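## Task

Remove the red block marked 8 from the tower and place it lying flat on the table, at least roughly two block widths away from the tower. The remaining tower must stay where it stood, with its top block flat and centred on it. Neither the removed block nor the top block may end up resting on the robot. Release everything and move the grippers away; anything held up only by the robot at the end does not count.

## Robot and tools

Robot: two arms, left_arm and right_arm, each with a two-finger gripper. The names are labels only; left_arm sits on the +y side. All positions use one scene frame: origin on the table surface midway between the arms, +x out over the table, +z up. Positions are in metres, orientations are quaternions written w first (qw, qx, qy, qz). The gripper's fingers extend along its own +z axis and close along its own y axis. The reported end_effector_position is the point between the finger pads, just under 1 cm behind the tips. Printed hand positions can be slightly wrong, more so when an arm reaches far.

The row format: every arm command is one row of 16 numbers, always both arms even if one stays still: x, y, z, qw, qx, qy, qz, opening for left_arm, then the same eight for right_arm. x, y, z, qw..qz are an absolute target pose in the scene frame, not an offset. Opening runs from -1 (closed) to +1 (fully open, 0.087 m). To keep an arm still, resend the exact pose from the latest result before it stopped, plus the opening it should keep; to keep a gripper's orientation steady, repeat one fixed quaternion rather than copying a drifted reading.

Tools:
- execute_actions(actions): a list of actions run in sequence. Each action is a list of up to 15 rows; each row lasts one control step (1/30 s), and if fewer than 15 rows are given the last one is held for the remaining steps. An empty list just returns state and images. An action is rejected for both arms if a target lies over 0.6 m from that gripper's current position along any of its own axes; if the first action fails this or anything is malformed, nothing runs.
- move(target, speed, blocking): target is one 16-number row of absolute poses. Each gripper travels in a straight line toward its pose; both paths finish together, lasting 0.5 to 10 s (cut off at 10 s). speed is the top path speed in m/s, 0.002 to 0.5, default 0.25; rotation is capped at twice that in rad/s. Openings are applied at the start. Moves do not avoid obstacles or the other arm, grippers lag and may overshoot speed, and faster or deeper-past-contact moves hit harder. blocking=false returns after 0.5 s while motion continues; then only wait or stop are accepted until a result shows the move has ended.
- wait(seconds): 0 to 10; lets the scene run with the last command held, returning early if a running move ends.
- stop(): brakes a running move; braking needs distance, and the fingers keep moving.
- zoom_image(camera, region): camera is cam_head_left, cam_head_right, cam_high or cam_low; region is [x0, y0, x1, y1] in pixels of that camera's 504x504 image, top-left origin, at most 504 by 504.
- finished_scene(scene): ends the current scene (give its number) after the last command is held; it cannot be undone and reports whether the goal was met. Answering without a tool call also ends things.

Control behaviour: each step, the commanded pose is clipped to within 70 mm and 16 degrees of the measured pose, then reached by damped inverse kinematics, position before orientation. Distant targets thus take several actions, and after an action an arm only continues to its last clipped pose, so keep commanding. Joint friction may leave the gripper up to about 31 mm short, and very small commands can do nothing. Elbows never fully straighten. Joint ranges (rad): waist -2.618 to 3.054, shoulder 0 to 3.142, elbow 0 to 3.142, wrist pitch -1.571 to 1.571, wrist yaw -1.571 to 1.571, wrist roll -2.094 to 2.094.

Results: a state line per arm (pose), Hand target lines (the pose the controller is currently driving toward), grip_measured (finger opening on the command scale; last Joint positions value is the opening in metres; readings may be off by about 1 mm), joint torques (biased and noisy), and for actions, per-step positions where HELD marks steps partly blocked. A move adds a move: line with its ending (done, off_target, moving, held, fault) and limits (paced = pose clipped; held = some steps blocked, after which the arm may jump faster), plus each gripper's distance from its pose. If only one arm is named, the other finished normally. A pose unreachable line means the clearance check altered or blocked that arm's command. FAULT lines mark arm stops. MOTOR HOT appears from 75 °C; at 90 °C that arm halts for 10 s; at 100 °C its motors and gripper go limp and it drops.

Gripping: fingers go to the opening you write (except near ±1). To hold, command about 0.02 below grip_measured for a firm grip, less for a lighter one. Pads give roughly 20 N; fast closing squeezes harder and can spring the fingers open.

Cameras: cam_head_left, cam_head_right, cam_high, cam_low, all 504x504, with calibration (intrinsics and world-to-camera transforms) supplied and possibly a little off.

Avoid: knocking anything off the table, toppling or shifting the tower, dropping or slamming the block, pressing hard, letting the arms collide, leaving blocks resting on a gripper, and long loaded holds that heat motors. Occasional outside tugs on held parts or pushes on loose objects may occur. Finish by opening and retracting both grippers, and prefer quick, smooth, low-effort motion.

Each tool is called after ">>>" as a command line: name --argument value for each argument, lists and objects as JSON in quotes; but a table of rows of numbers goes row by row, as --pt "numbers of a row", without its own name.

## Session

>>> execute_actions --actions '[]'

Scene clock: 0.00 s.
left_arm: end_effector_position=(+0.4354, +0.6861, +0.1783) grip_measured=+1.000 end_effector_quat_wxyz=(+0.498, +0.302, +0.696, +0.420) | right_arm: end_effector_position=(+0.3984, -0.3178, +0.3759) grip_measured=+1.000 end_effector_quat_wxyz=(-0.102, +0.790, -0.463, +0.388)
Joint positions: left_arm=[0.907 1.975 1.239 0.555 0.564 1.208 0.087] | right_arm=[ 0.297  1.657  2.064 -1.251  0.435 -1.913  0.087]
Joint velocities: left_arm=[ 0.002  0.007 -0.012  0.081 -0.051 -0.007  0.   ] | right_arm=[ 0.007 -0.002 -0.007  0.037 -0.022 -0.066  0.   ]
Joint torques (N m, as the arm reports them, + toward a larger angle): no reading
Hand target (left_arm): +0.435, +0.686, +0.178; +0.498, +0.302, +0.696, +0.420
Hand target (right_arm): +0.398, -0.318, +0.376; -0.102, +0.790, -0.463, +0.388

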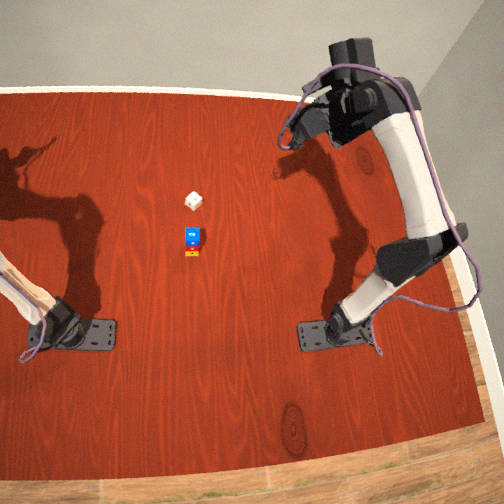

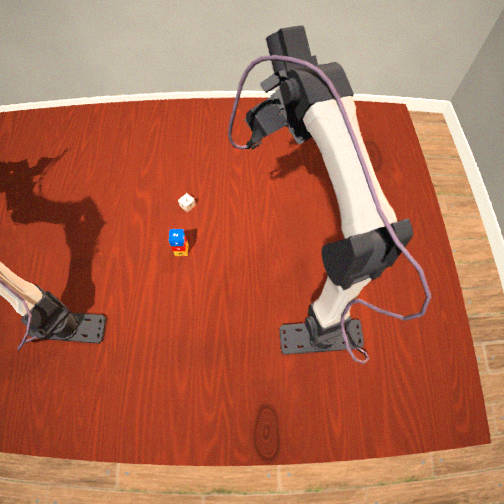

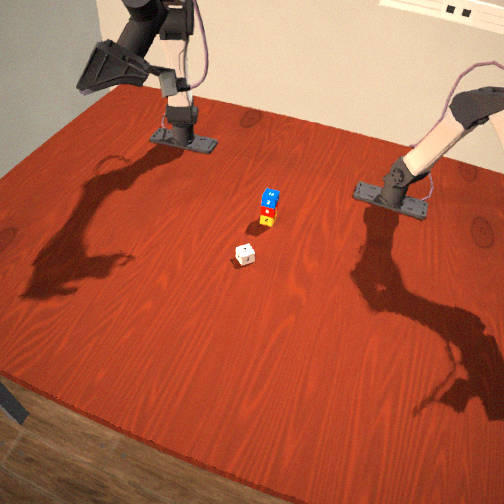

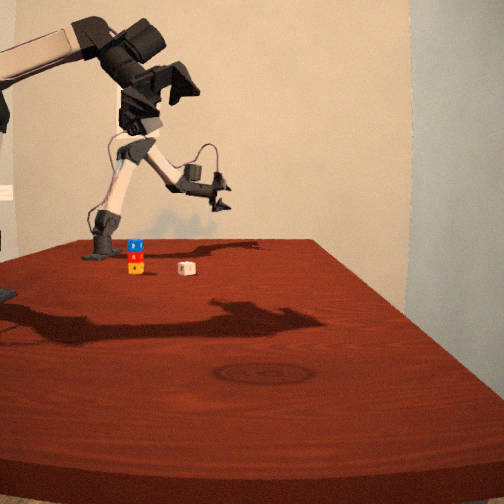

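>>> move --target '[0.4,0.3,0.2,0.26,0,0.966,0,0.5,0.3984,-0.3178,0.3759,-0.102,0.79,-0.463,0.388,1]' --speed 0.4

>>> move --target '[0.22,0.0,0.14,0.26,0,0.966,0,0.5,0.3984,-0.3178,0.3759,-0.102,0.79,-0.463,0.388,1]' --speed 0.4

>>> zoom_image --camera "cam_low" --region '[80,160,220,300]'

>>> zoom_image --camera "cam_high" --region '[190,120,330,260]'

Scene clock: 26.07 s.
left_arm: end_effector_position=(+0.3901, +0.3053, +0.1990) grip_measured=+0.500 end_effector_quat_wxyz=(+0.255, +0.002, +0.967, +0.004) | right_arm: end_effector_position=(+0.3984, -0.3178, +0.3759) grip_measured=+1.000 end_effector_quat_wxyz=(-0.102, +0.790, -0.463, +0.388)
Joint positions: left_arm=[ 0.107  1.679  1.682 -1.059  0.024  0.06   0.066] | right_arm=[ 0.297  1.657  2.064 -1.251  0.435 -1.913  0.087]
Joint velocities: left_arm=[-0.002  0.002 -0.002 -0.007  0.007 -0.037 -0.001] | right_arm=[ 0.002  0.007  0.002 -0.007  0.007  0.022  0.   ]
Joint torques (N m, as the arm reports them, + toward a larger angle): left_arm=[-0.38 -7.62  8.46  1.36  0.11 -0.14] | right_arm=[ 0.17 -7.77  7.42  1.51  0.06  0.07]
Hand target (left_arm): +0.394, +0.302, +0.203; +0.258, +0.001, +0.966, -0.001
Hand target (right_arm): +0.398, -0.318, +0.376; -0.102, +0.790, -0.463, +0.388
Off the commanded pose (left_arm): 0.011 m, 1 deg.
Off the commanded pose (right_arm): 0.000 m, 0 deg.
move: off_target (left_arm)

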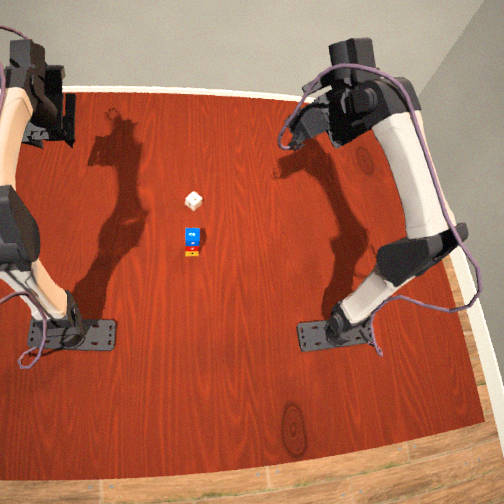

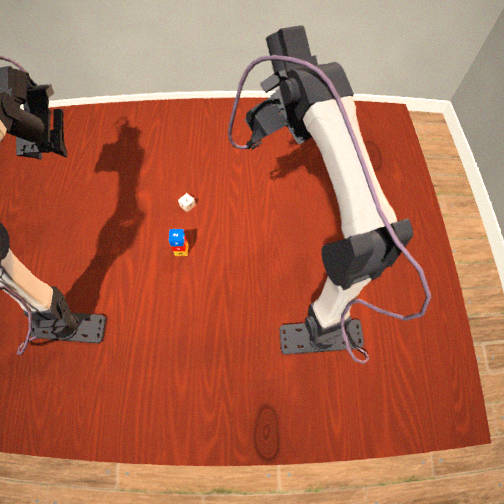

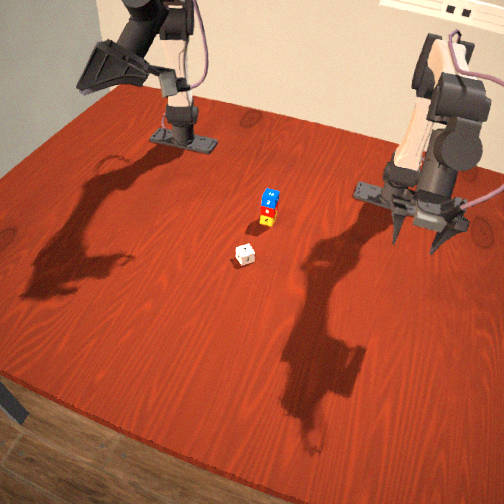

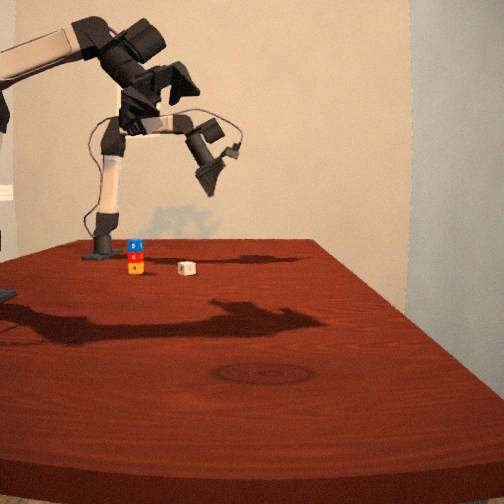

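Scene clock: 27.77 s.
left_arm: end_effector_position=(+0.2123, +0.0100, +0.1353) grip_measured=+0.500 end_effector_quat_wxyz=(+0.253, +0.007, +0.967, +0.015) | right_arm: end_effector_position=(+0.3984, -0.3178, +0.3759) grip_measured=+1.000 end_effector_quat_wxyz=(-0.102, +0.790, -0.463, +0.388)
Joint positions: left_arm=[-1.027  1.676  1.454 -1.11  -0.459 -1.002  0.066] | right_arm=[ 0.297  1.657  2.064 -1.251  0.435 -1.913  0.087]
Joint velocities: left_arm=[-0.002  0.017  0.012  0.007 -0.037 -0.051 -0.   ] | right_arm=[-0.007 -0.012  0.007 -0.037  0.007 -0.007  0.   ]
Joint torques (N m, as the arm reports them, + toward a larger angle): left_arm=[-0.21 -7.58  8.23  0.72 -0.29 -0.16] | right_arm=[ 0.22 -7.78  7.42  1.5   0.07  0.06]
Hand target (left_arm): +0.215, +0.006, +0.140; +0.259, +0.002, +0.966, +0.013
Hand target (right_arm): +0.398, -0.318, +0.376; -0.102, +0.790, -0.463, +0.388
Off the commanded pose (left_arm): 0.013 m, 2 deg.
Off the commanded pose (right_arm): 0.000 m, 0 deg.
move: off_target (left_arm)

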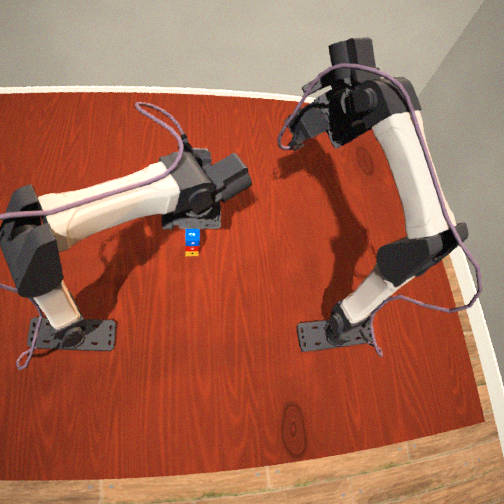

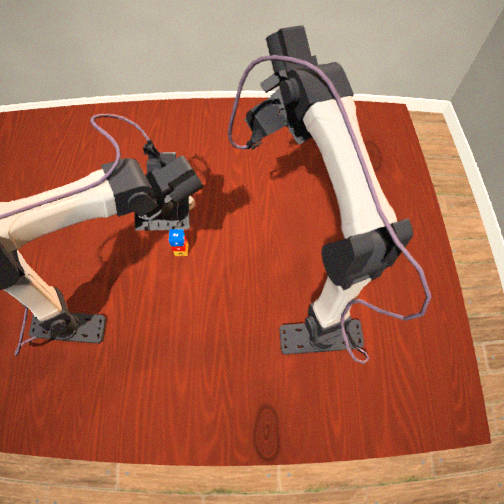

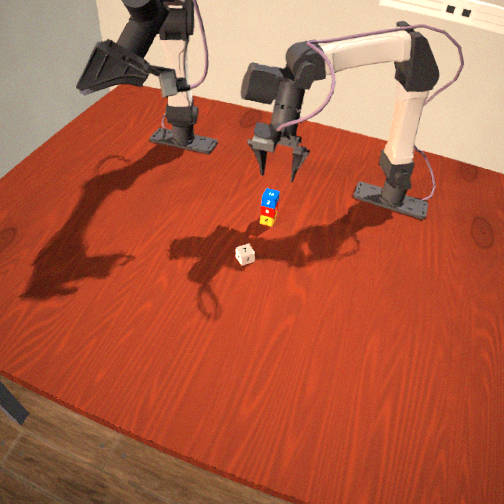

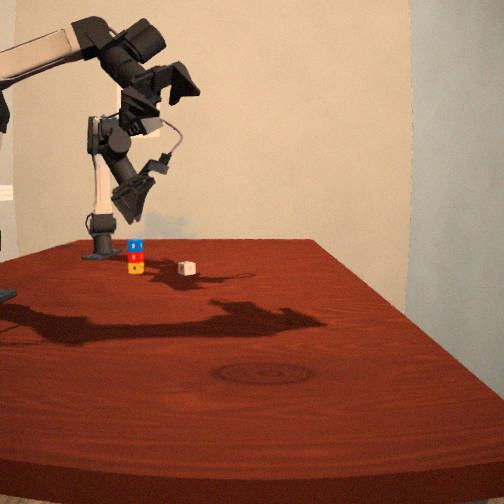

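Region (80, 160, 220, 300) of cam_low's 504x504 image, scaled by 3.600, with more detail than that image has.

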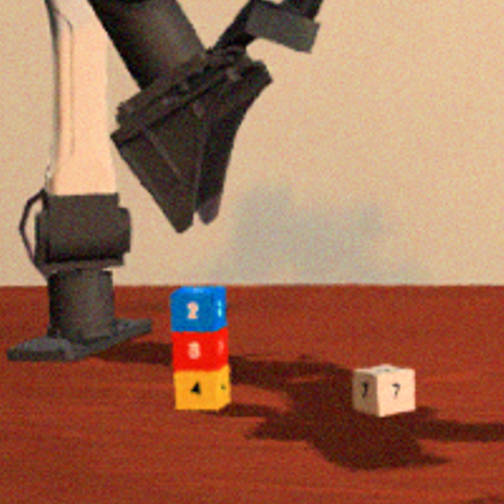

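Region (190, 120, 330, 260) of cam_high's 504x504 image, scaled by 3.600, with more detail than that image has.

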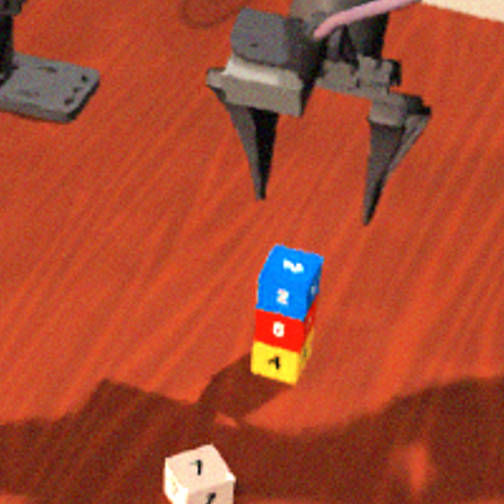

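>>> move --target '[0.222,0.0,0.034,0.26,0,0.966,0,0.7,0.3984,-0.3178,0.3759,-0.102,0.79,-0.463,0.388,1]' --speed 0.1

>>> zoom_image --camera "cam_low" --region '[80,160,220,300]'

>>> zoom_image --camera "cam_high" --region '[190,120,330,260]'

Scene clock: 37.93 s.
left_arm: end_effector_position=(+0.2188, -0.0032, +0.0416) grip_measured=+0.700 end_effector_quat_wxyz=(+0.263, +0.001, +0.965, -0.006) | right_arm: end_effector_position=(+0.3984, -0.3178, +0.3759) grip_measured=+1.000 end_effector_quat_wxyz=(-0.102, +0.790, -0.463, +0.388)
Joint positions: left_arm=[-1.027  1.748  1.15  -0.686 -0.455 -1.003  0.074] | right_arm=[ 0.297  1.657  2.064 -1.251  0.435 -1.913  0.087]
Joint velocities: left_arm=[ 0.007 -0.017  0.017 -0.081  0.051  0.095 -0.001] | right_arm=[ 0.012 -0.012 -0.007  0.037 -0.022 -0.051  0.   ]
Joint torques (N m, as the arm reports them, + toward a larger angle): left_arm=[ 1.11 -8.26  4.48  1.12 -0.22  0.01] | right_arm=[ 0.19 -7.75  7.37  1.5   0.06  0.08]
Hand target (left_arm): +0.221, +0.002, +0.034; +0.260, +0.000, +0.966, -0.000
Hand target (right_arm): +0.398, -0.318, +0.376; -0.102, +0.790, -0.463, +0.388
Off the commanded pose (left_arm): 0.009 m, 1 deg.
Off the commanded pose (right_arm): 0.000 m, 0 deg.
move: done

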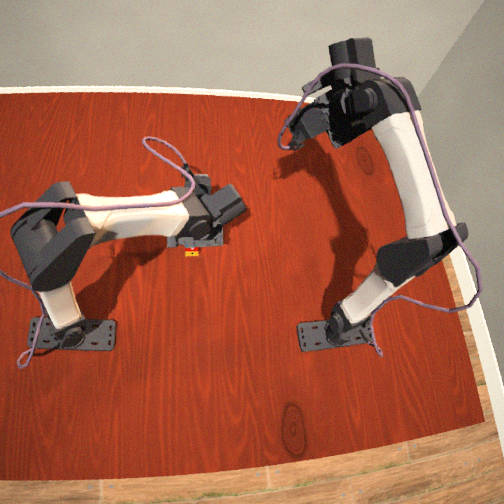

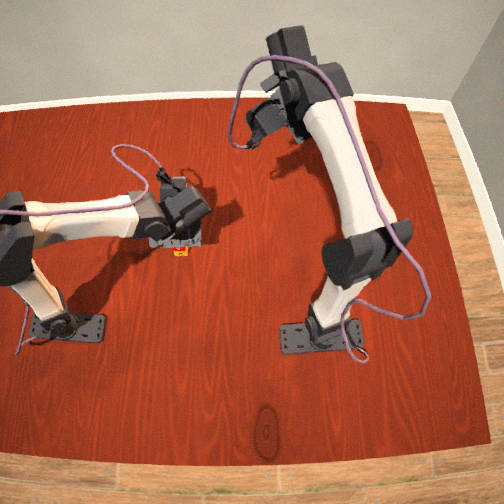

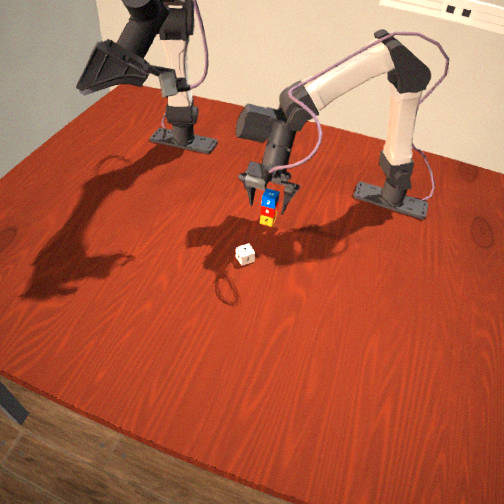

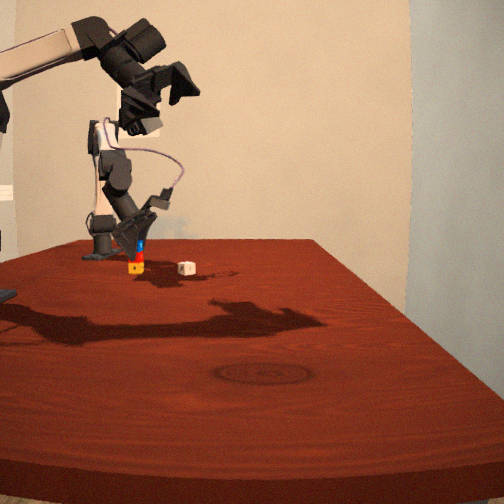

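Region (80, 160, 220, 300) of cam_low's 504x504 image, scaled by 3.600, with more detail than that image has.

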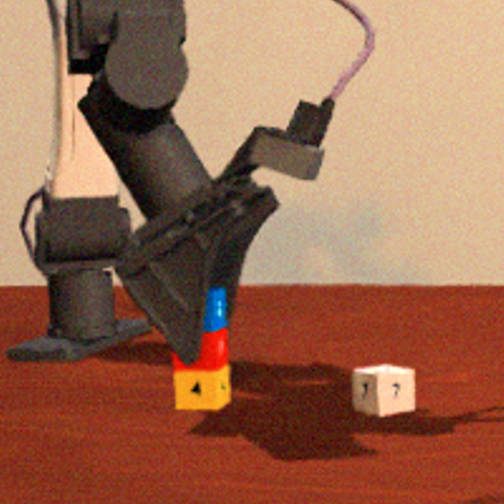

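Region (190, 120, 330, 260) of cam_high's 504x504 image, scaled by 3.600, with more detail than that image has.

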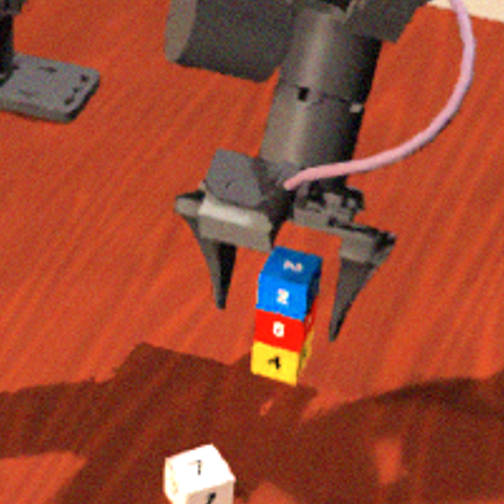

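Shift +y ~6 mm, then grasp and carry.

>>> move --target '[0.224,0.007,0.034,0.26,0,0.966,0,0.3,0.3984,-0.3178,0.3759,-0.102,0.79,-0.463,0.388,1]' --speed 0.04

>>> move --target '[0.224,0.007,0.034,0.26,0,0.966,0,-0.35,0.3984,-0.3178,0.3759,-0.102,0.79,-0.463,0.388,1]'

>>> move --target '[0.224,0.007,0.075,0.26,0,0.966,0,-0.35,0.3984,-0.3178,0.3759,-0.102,0.79,-0.463,0.388,1]' --speed 0.08

>>> move --target '[0.259,0.125,0.07,0.26,0,0.966,0,-0.35,0.3984,-0.3178,0.3759,-0.102,0.79,-0.463,0.388,1]' --speed 0.15

>>> move --target '[0.259,0.125,0.004,0.26,0,0.966,0,-0.35,0.3984,-0.3178,0.3759,-0.102,0.79,-0.463,0.388,1]' --speed 0.05

>>> zoom_image --camera "cam_low" --region '[80,160,220,300]'

Scene clock: 50.93 s.
left_arm: end_effector_position=(+0.2223, +0.0022, +0.0382) grip_measured=+0.300 end_effector_quat_wxyz=(+0.261, +0.001, +0.965, -0.002) | right_arm: end_effector_position=(+0.3984, -0.3178, +0.3759) grip_measured=+1.000 end_effector_quat_wxyz=(-0.102, +0.790, -0.463, +0.388)
Joint positions: left_arm=[-1.01   1.748  1.137 -0.675 -0.451 -0.986  0.057] | right_arm=[ 0.297  1.657  2.064 -1.251  0.435 -1.913  0.087]
Joint velocities: left_arm=[ 0.002 -0.007  0.002  0.007 -0.051 -0.007 -0.001] | right_arm=[-0.002 -0.012 -0.002 -0.022  0.007 -0.081  0.   ]
Joint torques (N m, as the arm reports them, + toward a larger angle): left_arm=[ 1.07 -9.15  4.3   1.12 -0.18  0.03] | right_arm=[ 0.23 -7.82  7.41  1.5   0.06  0.07]
Hand target (left_arm): +0.224, +0.007, +0.034; +0.259, -0.000, +0.966, -0.000
Hand target (right_arm): +0.398, -0.318, +0.376; -0.102, +0.790, -0.463, +0.388
Off the commanded pose (left_arm): 0.007 m, 0 deg.
Off the commanded pose (right_arm): 0.000 m, 0 deg.
move: done

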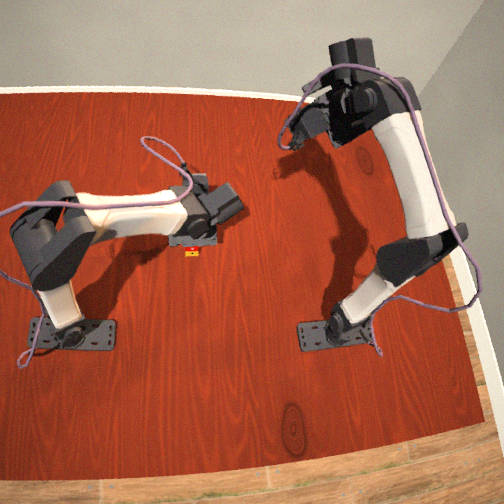

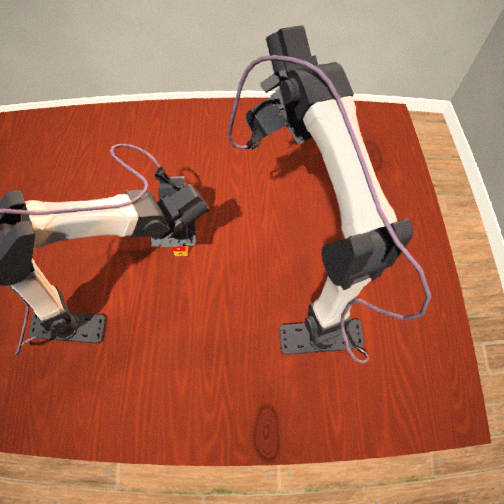

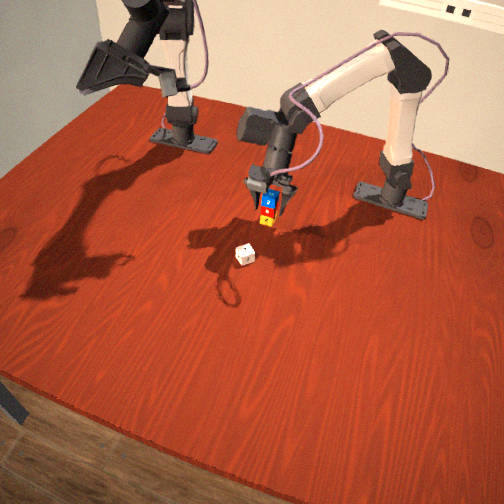

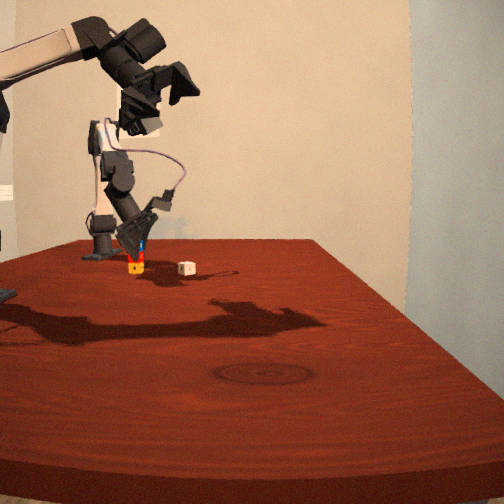

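Scene clock: 51.63 s.
left_arm: end_effector_position=(+0.2224, +0.0022, +0.0382) grip_measured=-0.277 end_effector_quat_wxyz=(+0.261, +0.002, +0.965, -0.002) | right_arm: end_effector_position=(+0.3984, -0.3178, +0.3759) grip_measured=+1.000 end_effector_quat_wxyz=(-0.102, +0.790, -0.463, +0.388)
Joint positions: left_arm=[-1.01   1.748  1.137 -0.674 -0.451 -0.985  0.032] | right_arm=[ 0.297  1.657  2.064 -1.251  0.435 -1.913  0.087]
Joint velocities: left_arm=[ 0.002 -0.007  0.012  0.081 -0.007 -0.037 -0.   ] | right_arm=[-0.027  0.002 -0.007  0.051 -0.022 -0.037  0.   ]
Joint torques (N m, as the arm reports them, + toward a larger angle): left_arm=[ 1.06 -9.17  4.32  1.11 -0.22  0.  ] | right_arm=[ 0.2  -7.77  7.45  1.51  0.07  0.08]
Hand target (left_arm): +0.224, +0.007, +0.034; +0.260, +0.000, +0.966, +0.000
Hand target (right_arm): +0.398, -0.318, +0.376; -0.102, +0.790, -0.463, +0.388
Off the commanded pose (left_arm): 0.007 m, 0 deg.
Off the commanded pose (right_arm): 0.000 m, 0 deg.
move: done

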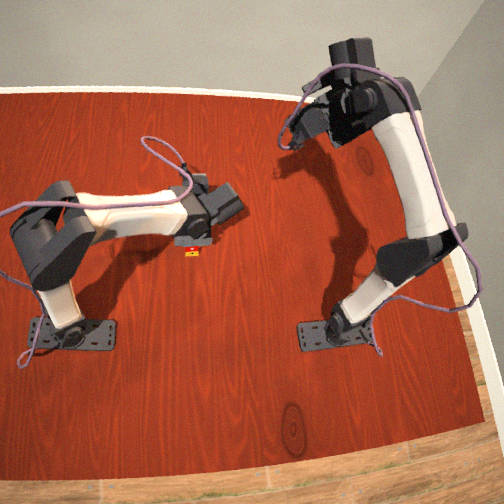

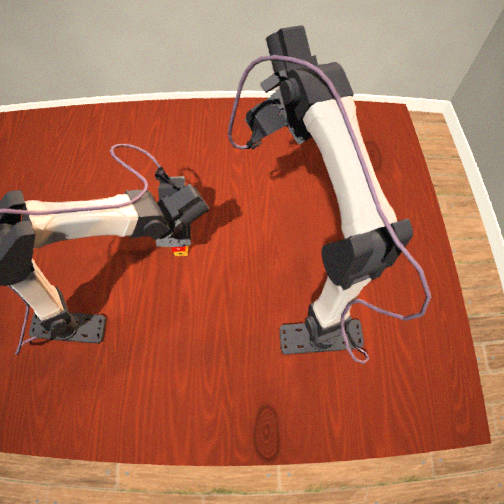

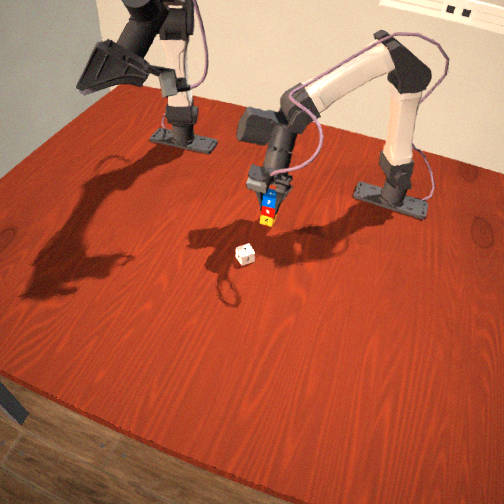

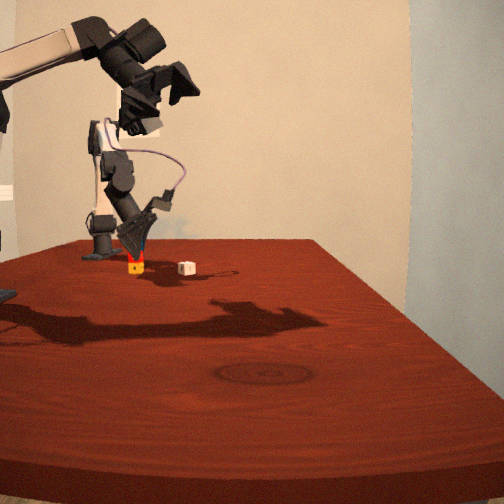

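Scene clock: 52.63 s.
left_arm: end_effector_position=(+0.2186, +0.0086, +0.0636) grip_measured=-0.277 end_effector_quat_wxyz=(+0.254, +0.005, +0.967, +0.010) | right_arm: end_effector_position=(+0.3984, -0.3178, +0.3759) grip_measured=+1.000 end_effector_quat_wxyz=(-0.102, +0.790, -0.463, +0.388)
Joint positions: left_arm=[-1.01   1.714  1.208 -0.808 -0.45  -0.985  0.032] | right_arm=[ 0.297  1.657  2.064 -1.251  0.435 -1.913  0.087]
Joint velocities: left_arm=[ 0.012  0.007 -0.002 -0.007 -0.066 -0.022 -0.   ] | right_arm=[-0.017  0.002  0.002  0.066 -0.037 -0.022  0.   ]
Joint torques (N m, as the arm reports them, + toward a larger angle): left_arm=[ 1.08 -9.87  7.92  0.79 -0.22  0.01] | right_arm=[ 0.21 -7.77  7.41  1.48  0.07  0.07]
Hand target (left_arm): +0.224, +0.006, +0.075; +0.260, -0.000, +0.966, -0.000
Hand target (right_arm): +0.398, -0.318, +0.376; -0.102, +0.790, -0.463, +0.388
Off the commanded pose (left_arm): 0.013 m, 1 deg.
Off the commanded pose (right_arm): 0.000 m, 0 deg.
move: off_target (left_arm)

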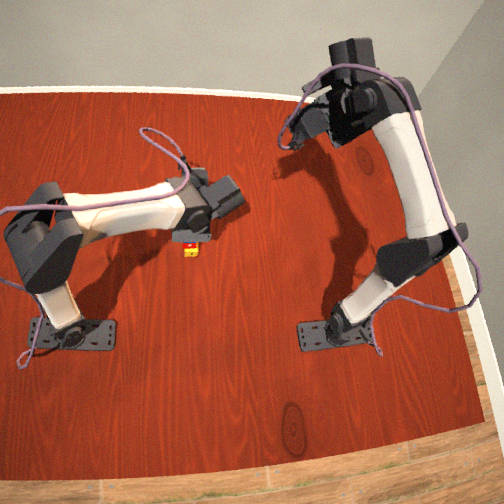

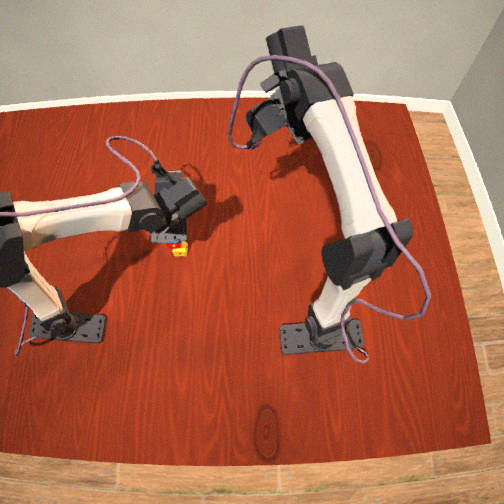

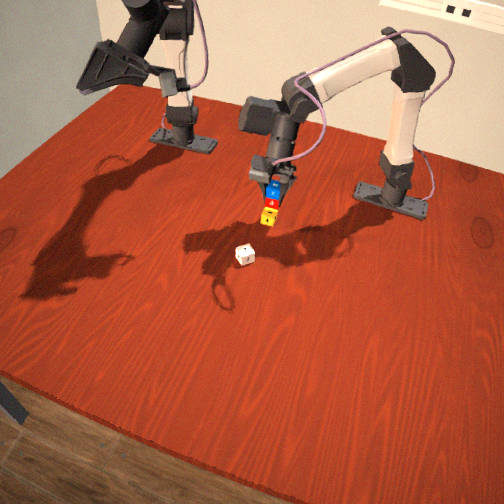

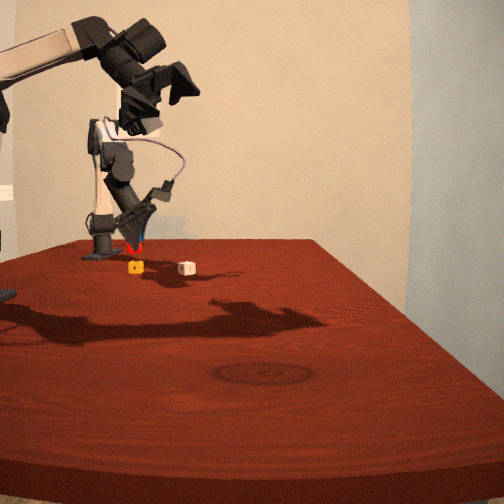

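Scene clock: 54.03 s.
left_arm: end_effector_position=(+0.2592, +0.1195, +0.0705) grip_measured=-0.277 end_effector_quat_wxyz=(+0.254, +0.001, +0.967, +0.000) | right_arm: end_effector_position=(+0.3984, -0.3178, +0.3759) grip_measured=+1.000 end_effector_quat_wxyz=(-0.102, +0.790, -0.463, +0.388)
Joint positions: left_arm=[-0.645  1.433  0.939 -0.666 -0.318 -0.621  0.032] | right_arm=[ 0.297  1.657  2.064 -1.251  0.435 -1.913  0.087]
Joint velocities: left_arm=[-0.007 -0.012 -0.032 -0.037 -0.051  0.007 -0.   ] | right_arm=[ 0.002 -0.002  0.007 -0.037 -0.007 -0.007  0.   ]
Joint torques (N m, as the arm reports them, + toward a larger angle): left_arm=[ 0.93 -7.59  4.71  1.37 -0.12  0.01] | right_arm=[ 0.23 -7.85  7.46  1.5   0.07  0.07]
Hand target (left_arm): +0.260, +0.122, +0.070; +0.259, +0.000, +0.966, -0.004
Hand target (right_arm): +0.398, -0.318, +0.376; -0.102, +0.790, -0.463, +0.388
Off the commanded pose (left_arm): 0.005 m, 1 deg.
Off the commanded pose (right_arm): 0.000 m, 0 deg.
move: done

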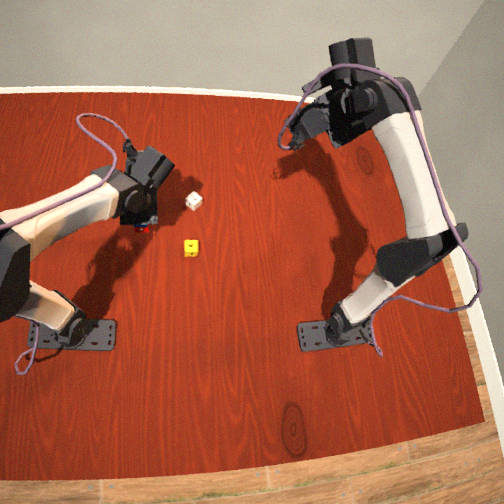

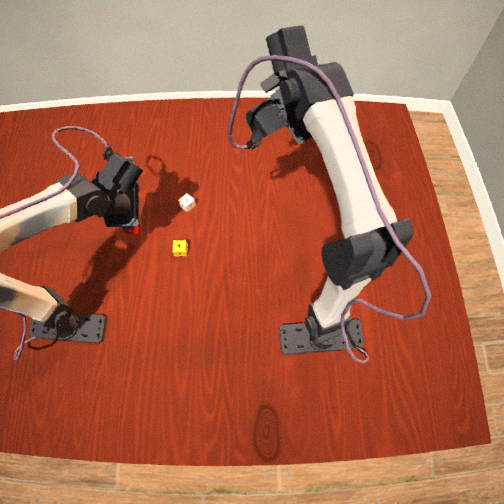

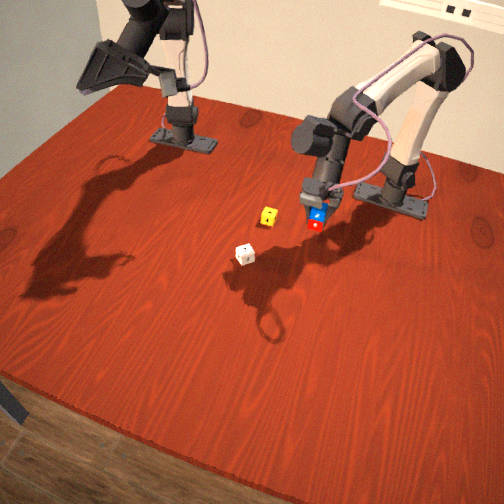

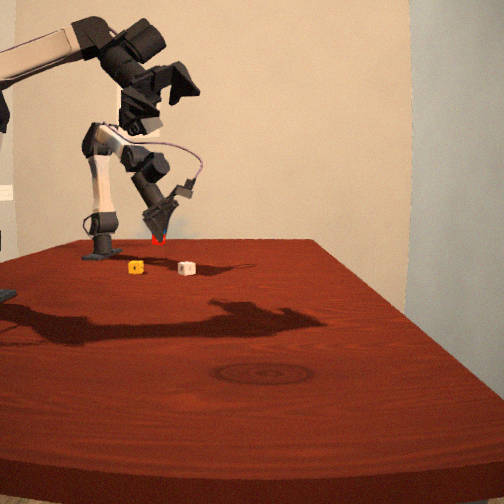

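Scene clock: 55.87 s.
left_arm: end_effector_position=(+0.2584, +0.1204, +0.0120) grip_measured=-0.277 end_effector_quat_wxyz=(+0.263, +0.000, +0.965, -0.007) | right_arm: end_effector_position=(+0.3984, -0.3178, +0.3759) grip_measured=+1.000 end_effector_quat_wxyz=(-0.102, +0.790, -0.463, +0.388)
Joint positions: left_arm=[-0.645  1.503  0.743 -0.375 -0.318 -0.617  0.032] | right_arm=[ 0.297  1.657  2.064 -1.251  0.435 -1.913  0.087]
Joint velocities: left_arm=[-0.002  0.022  0.007 -0.007  0.022  0.007  0.001] | right_arm=[ 0.022 -0.012 -0.007  0.022 -0.022  0.007  0.   ]
Joint torques (N m, as the arm reports them, + toward a larger angle): left_arm=[ 0.97 -5.33  4.37  1.41 -0.18  0.01] | right_arm=[ 0.14 -7.78  7.4   1.5   0.06  0.06]
Hand target (left_arm): +0.258, +0.126, +0.005; +0.260, -0.000, +0.966, +0.000
Hand target (right_arm): +0.398, -0.318, +0.376; -0.102, +0.790, -0.463, +0.388
Off the commanded pose (left_arm): 0.009 m, 1 deg.
Off the commanded pose (right_arm): 0.000 m, 0 deg.
move: done

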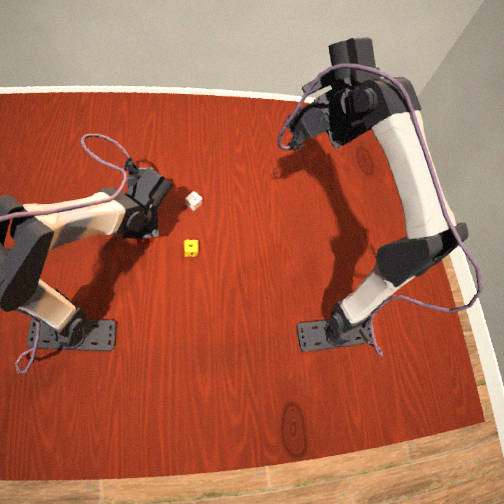

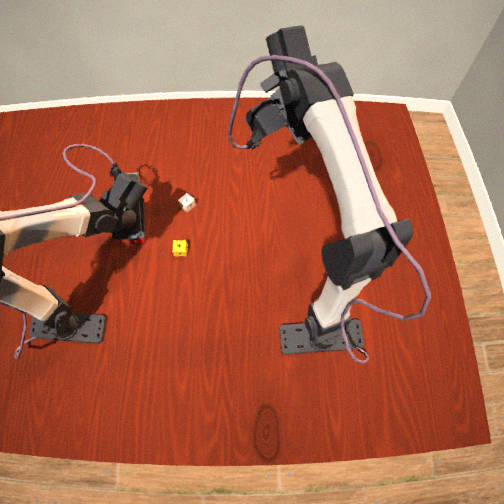

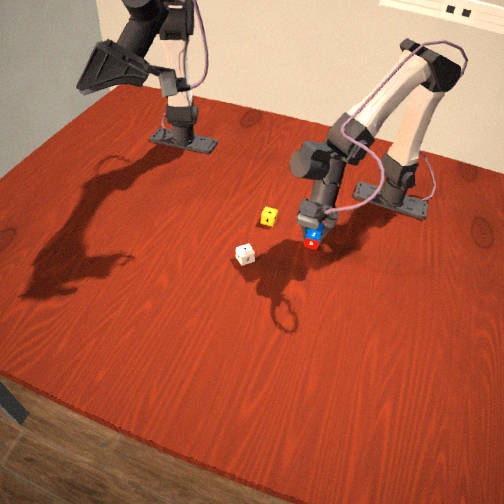

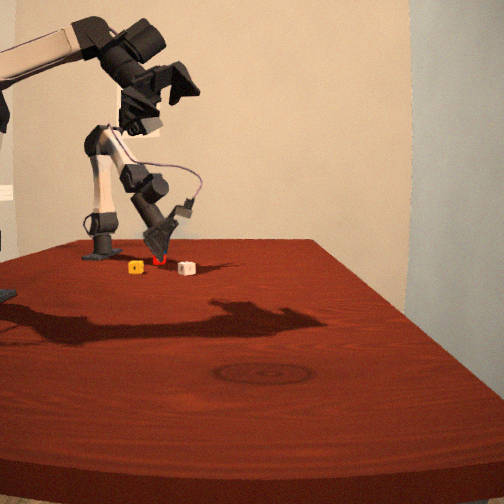

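Region (80, 160, 220, 300) of cam_low's 504x504 image, scaled by 3.600, with more detail than that image has.

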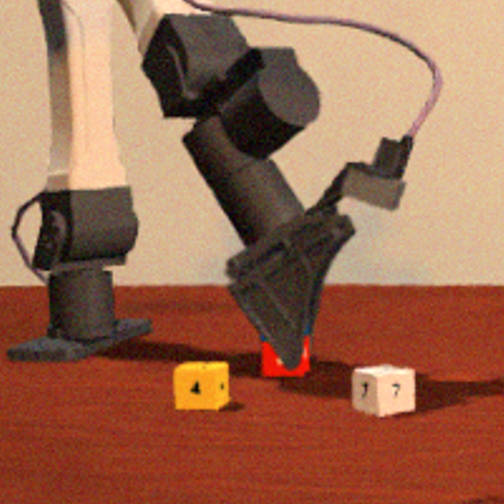

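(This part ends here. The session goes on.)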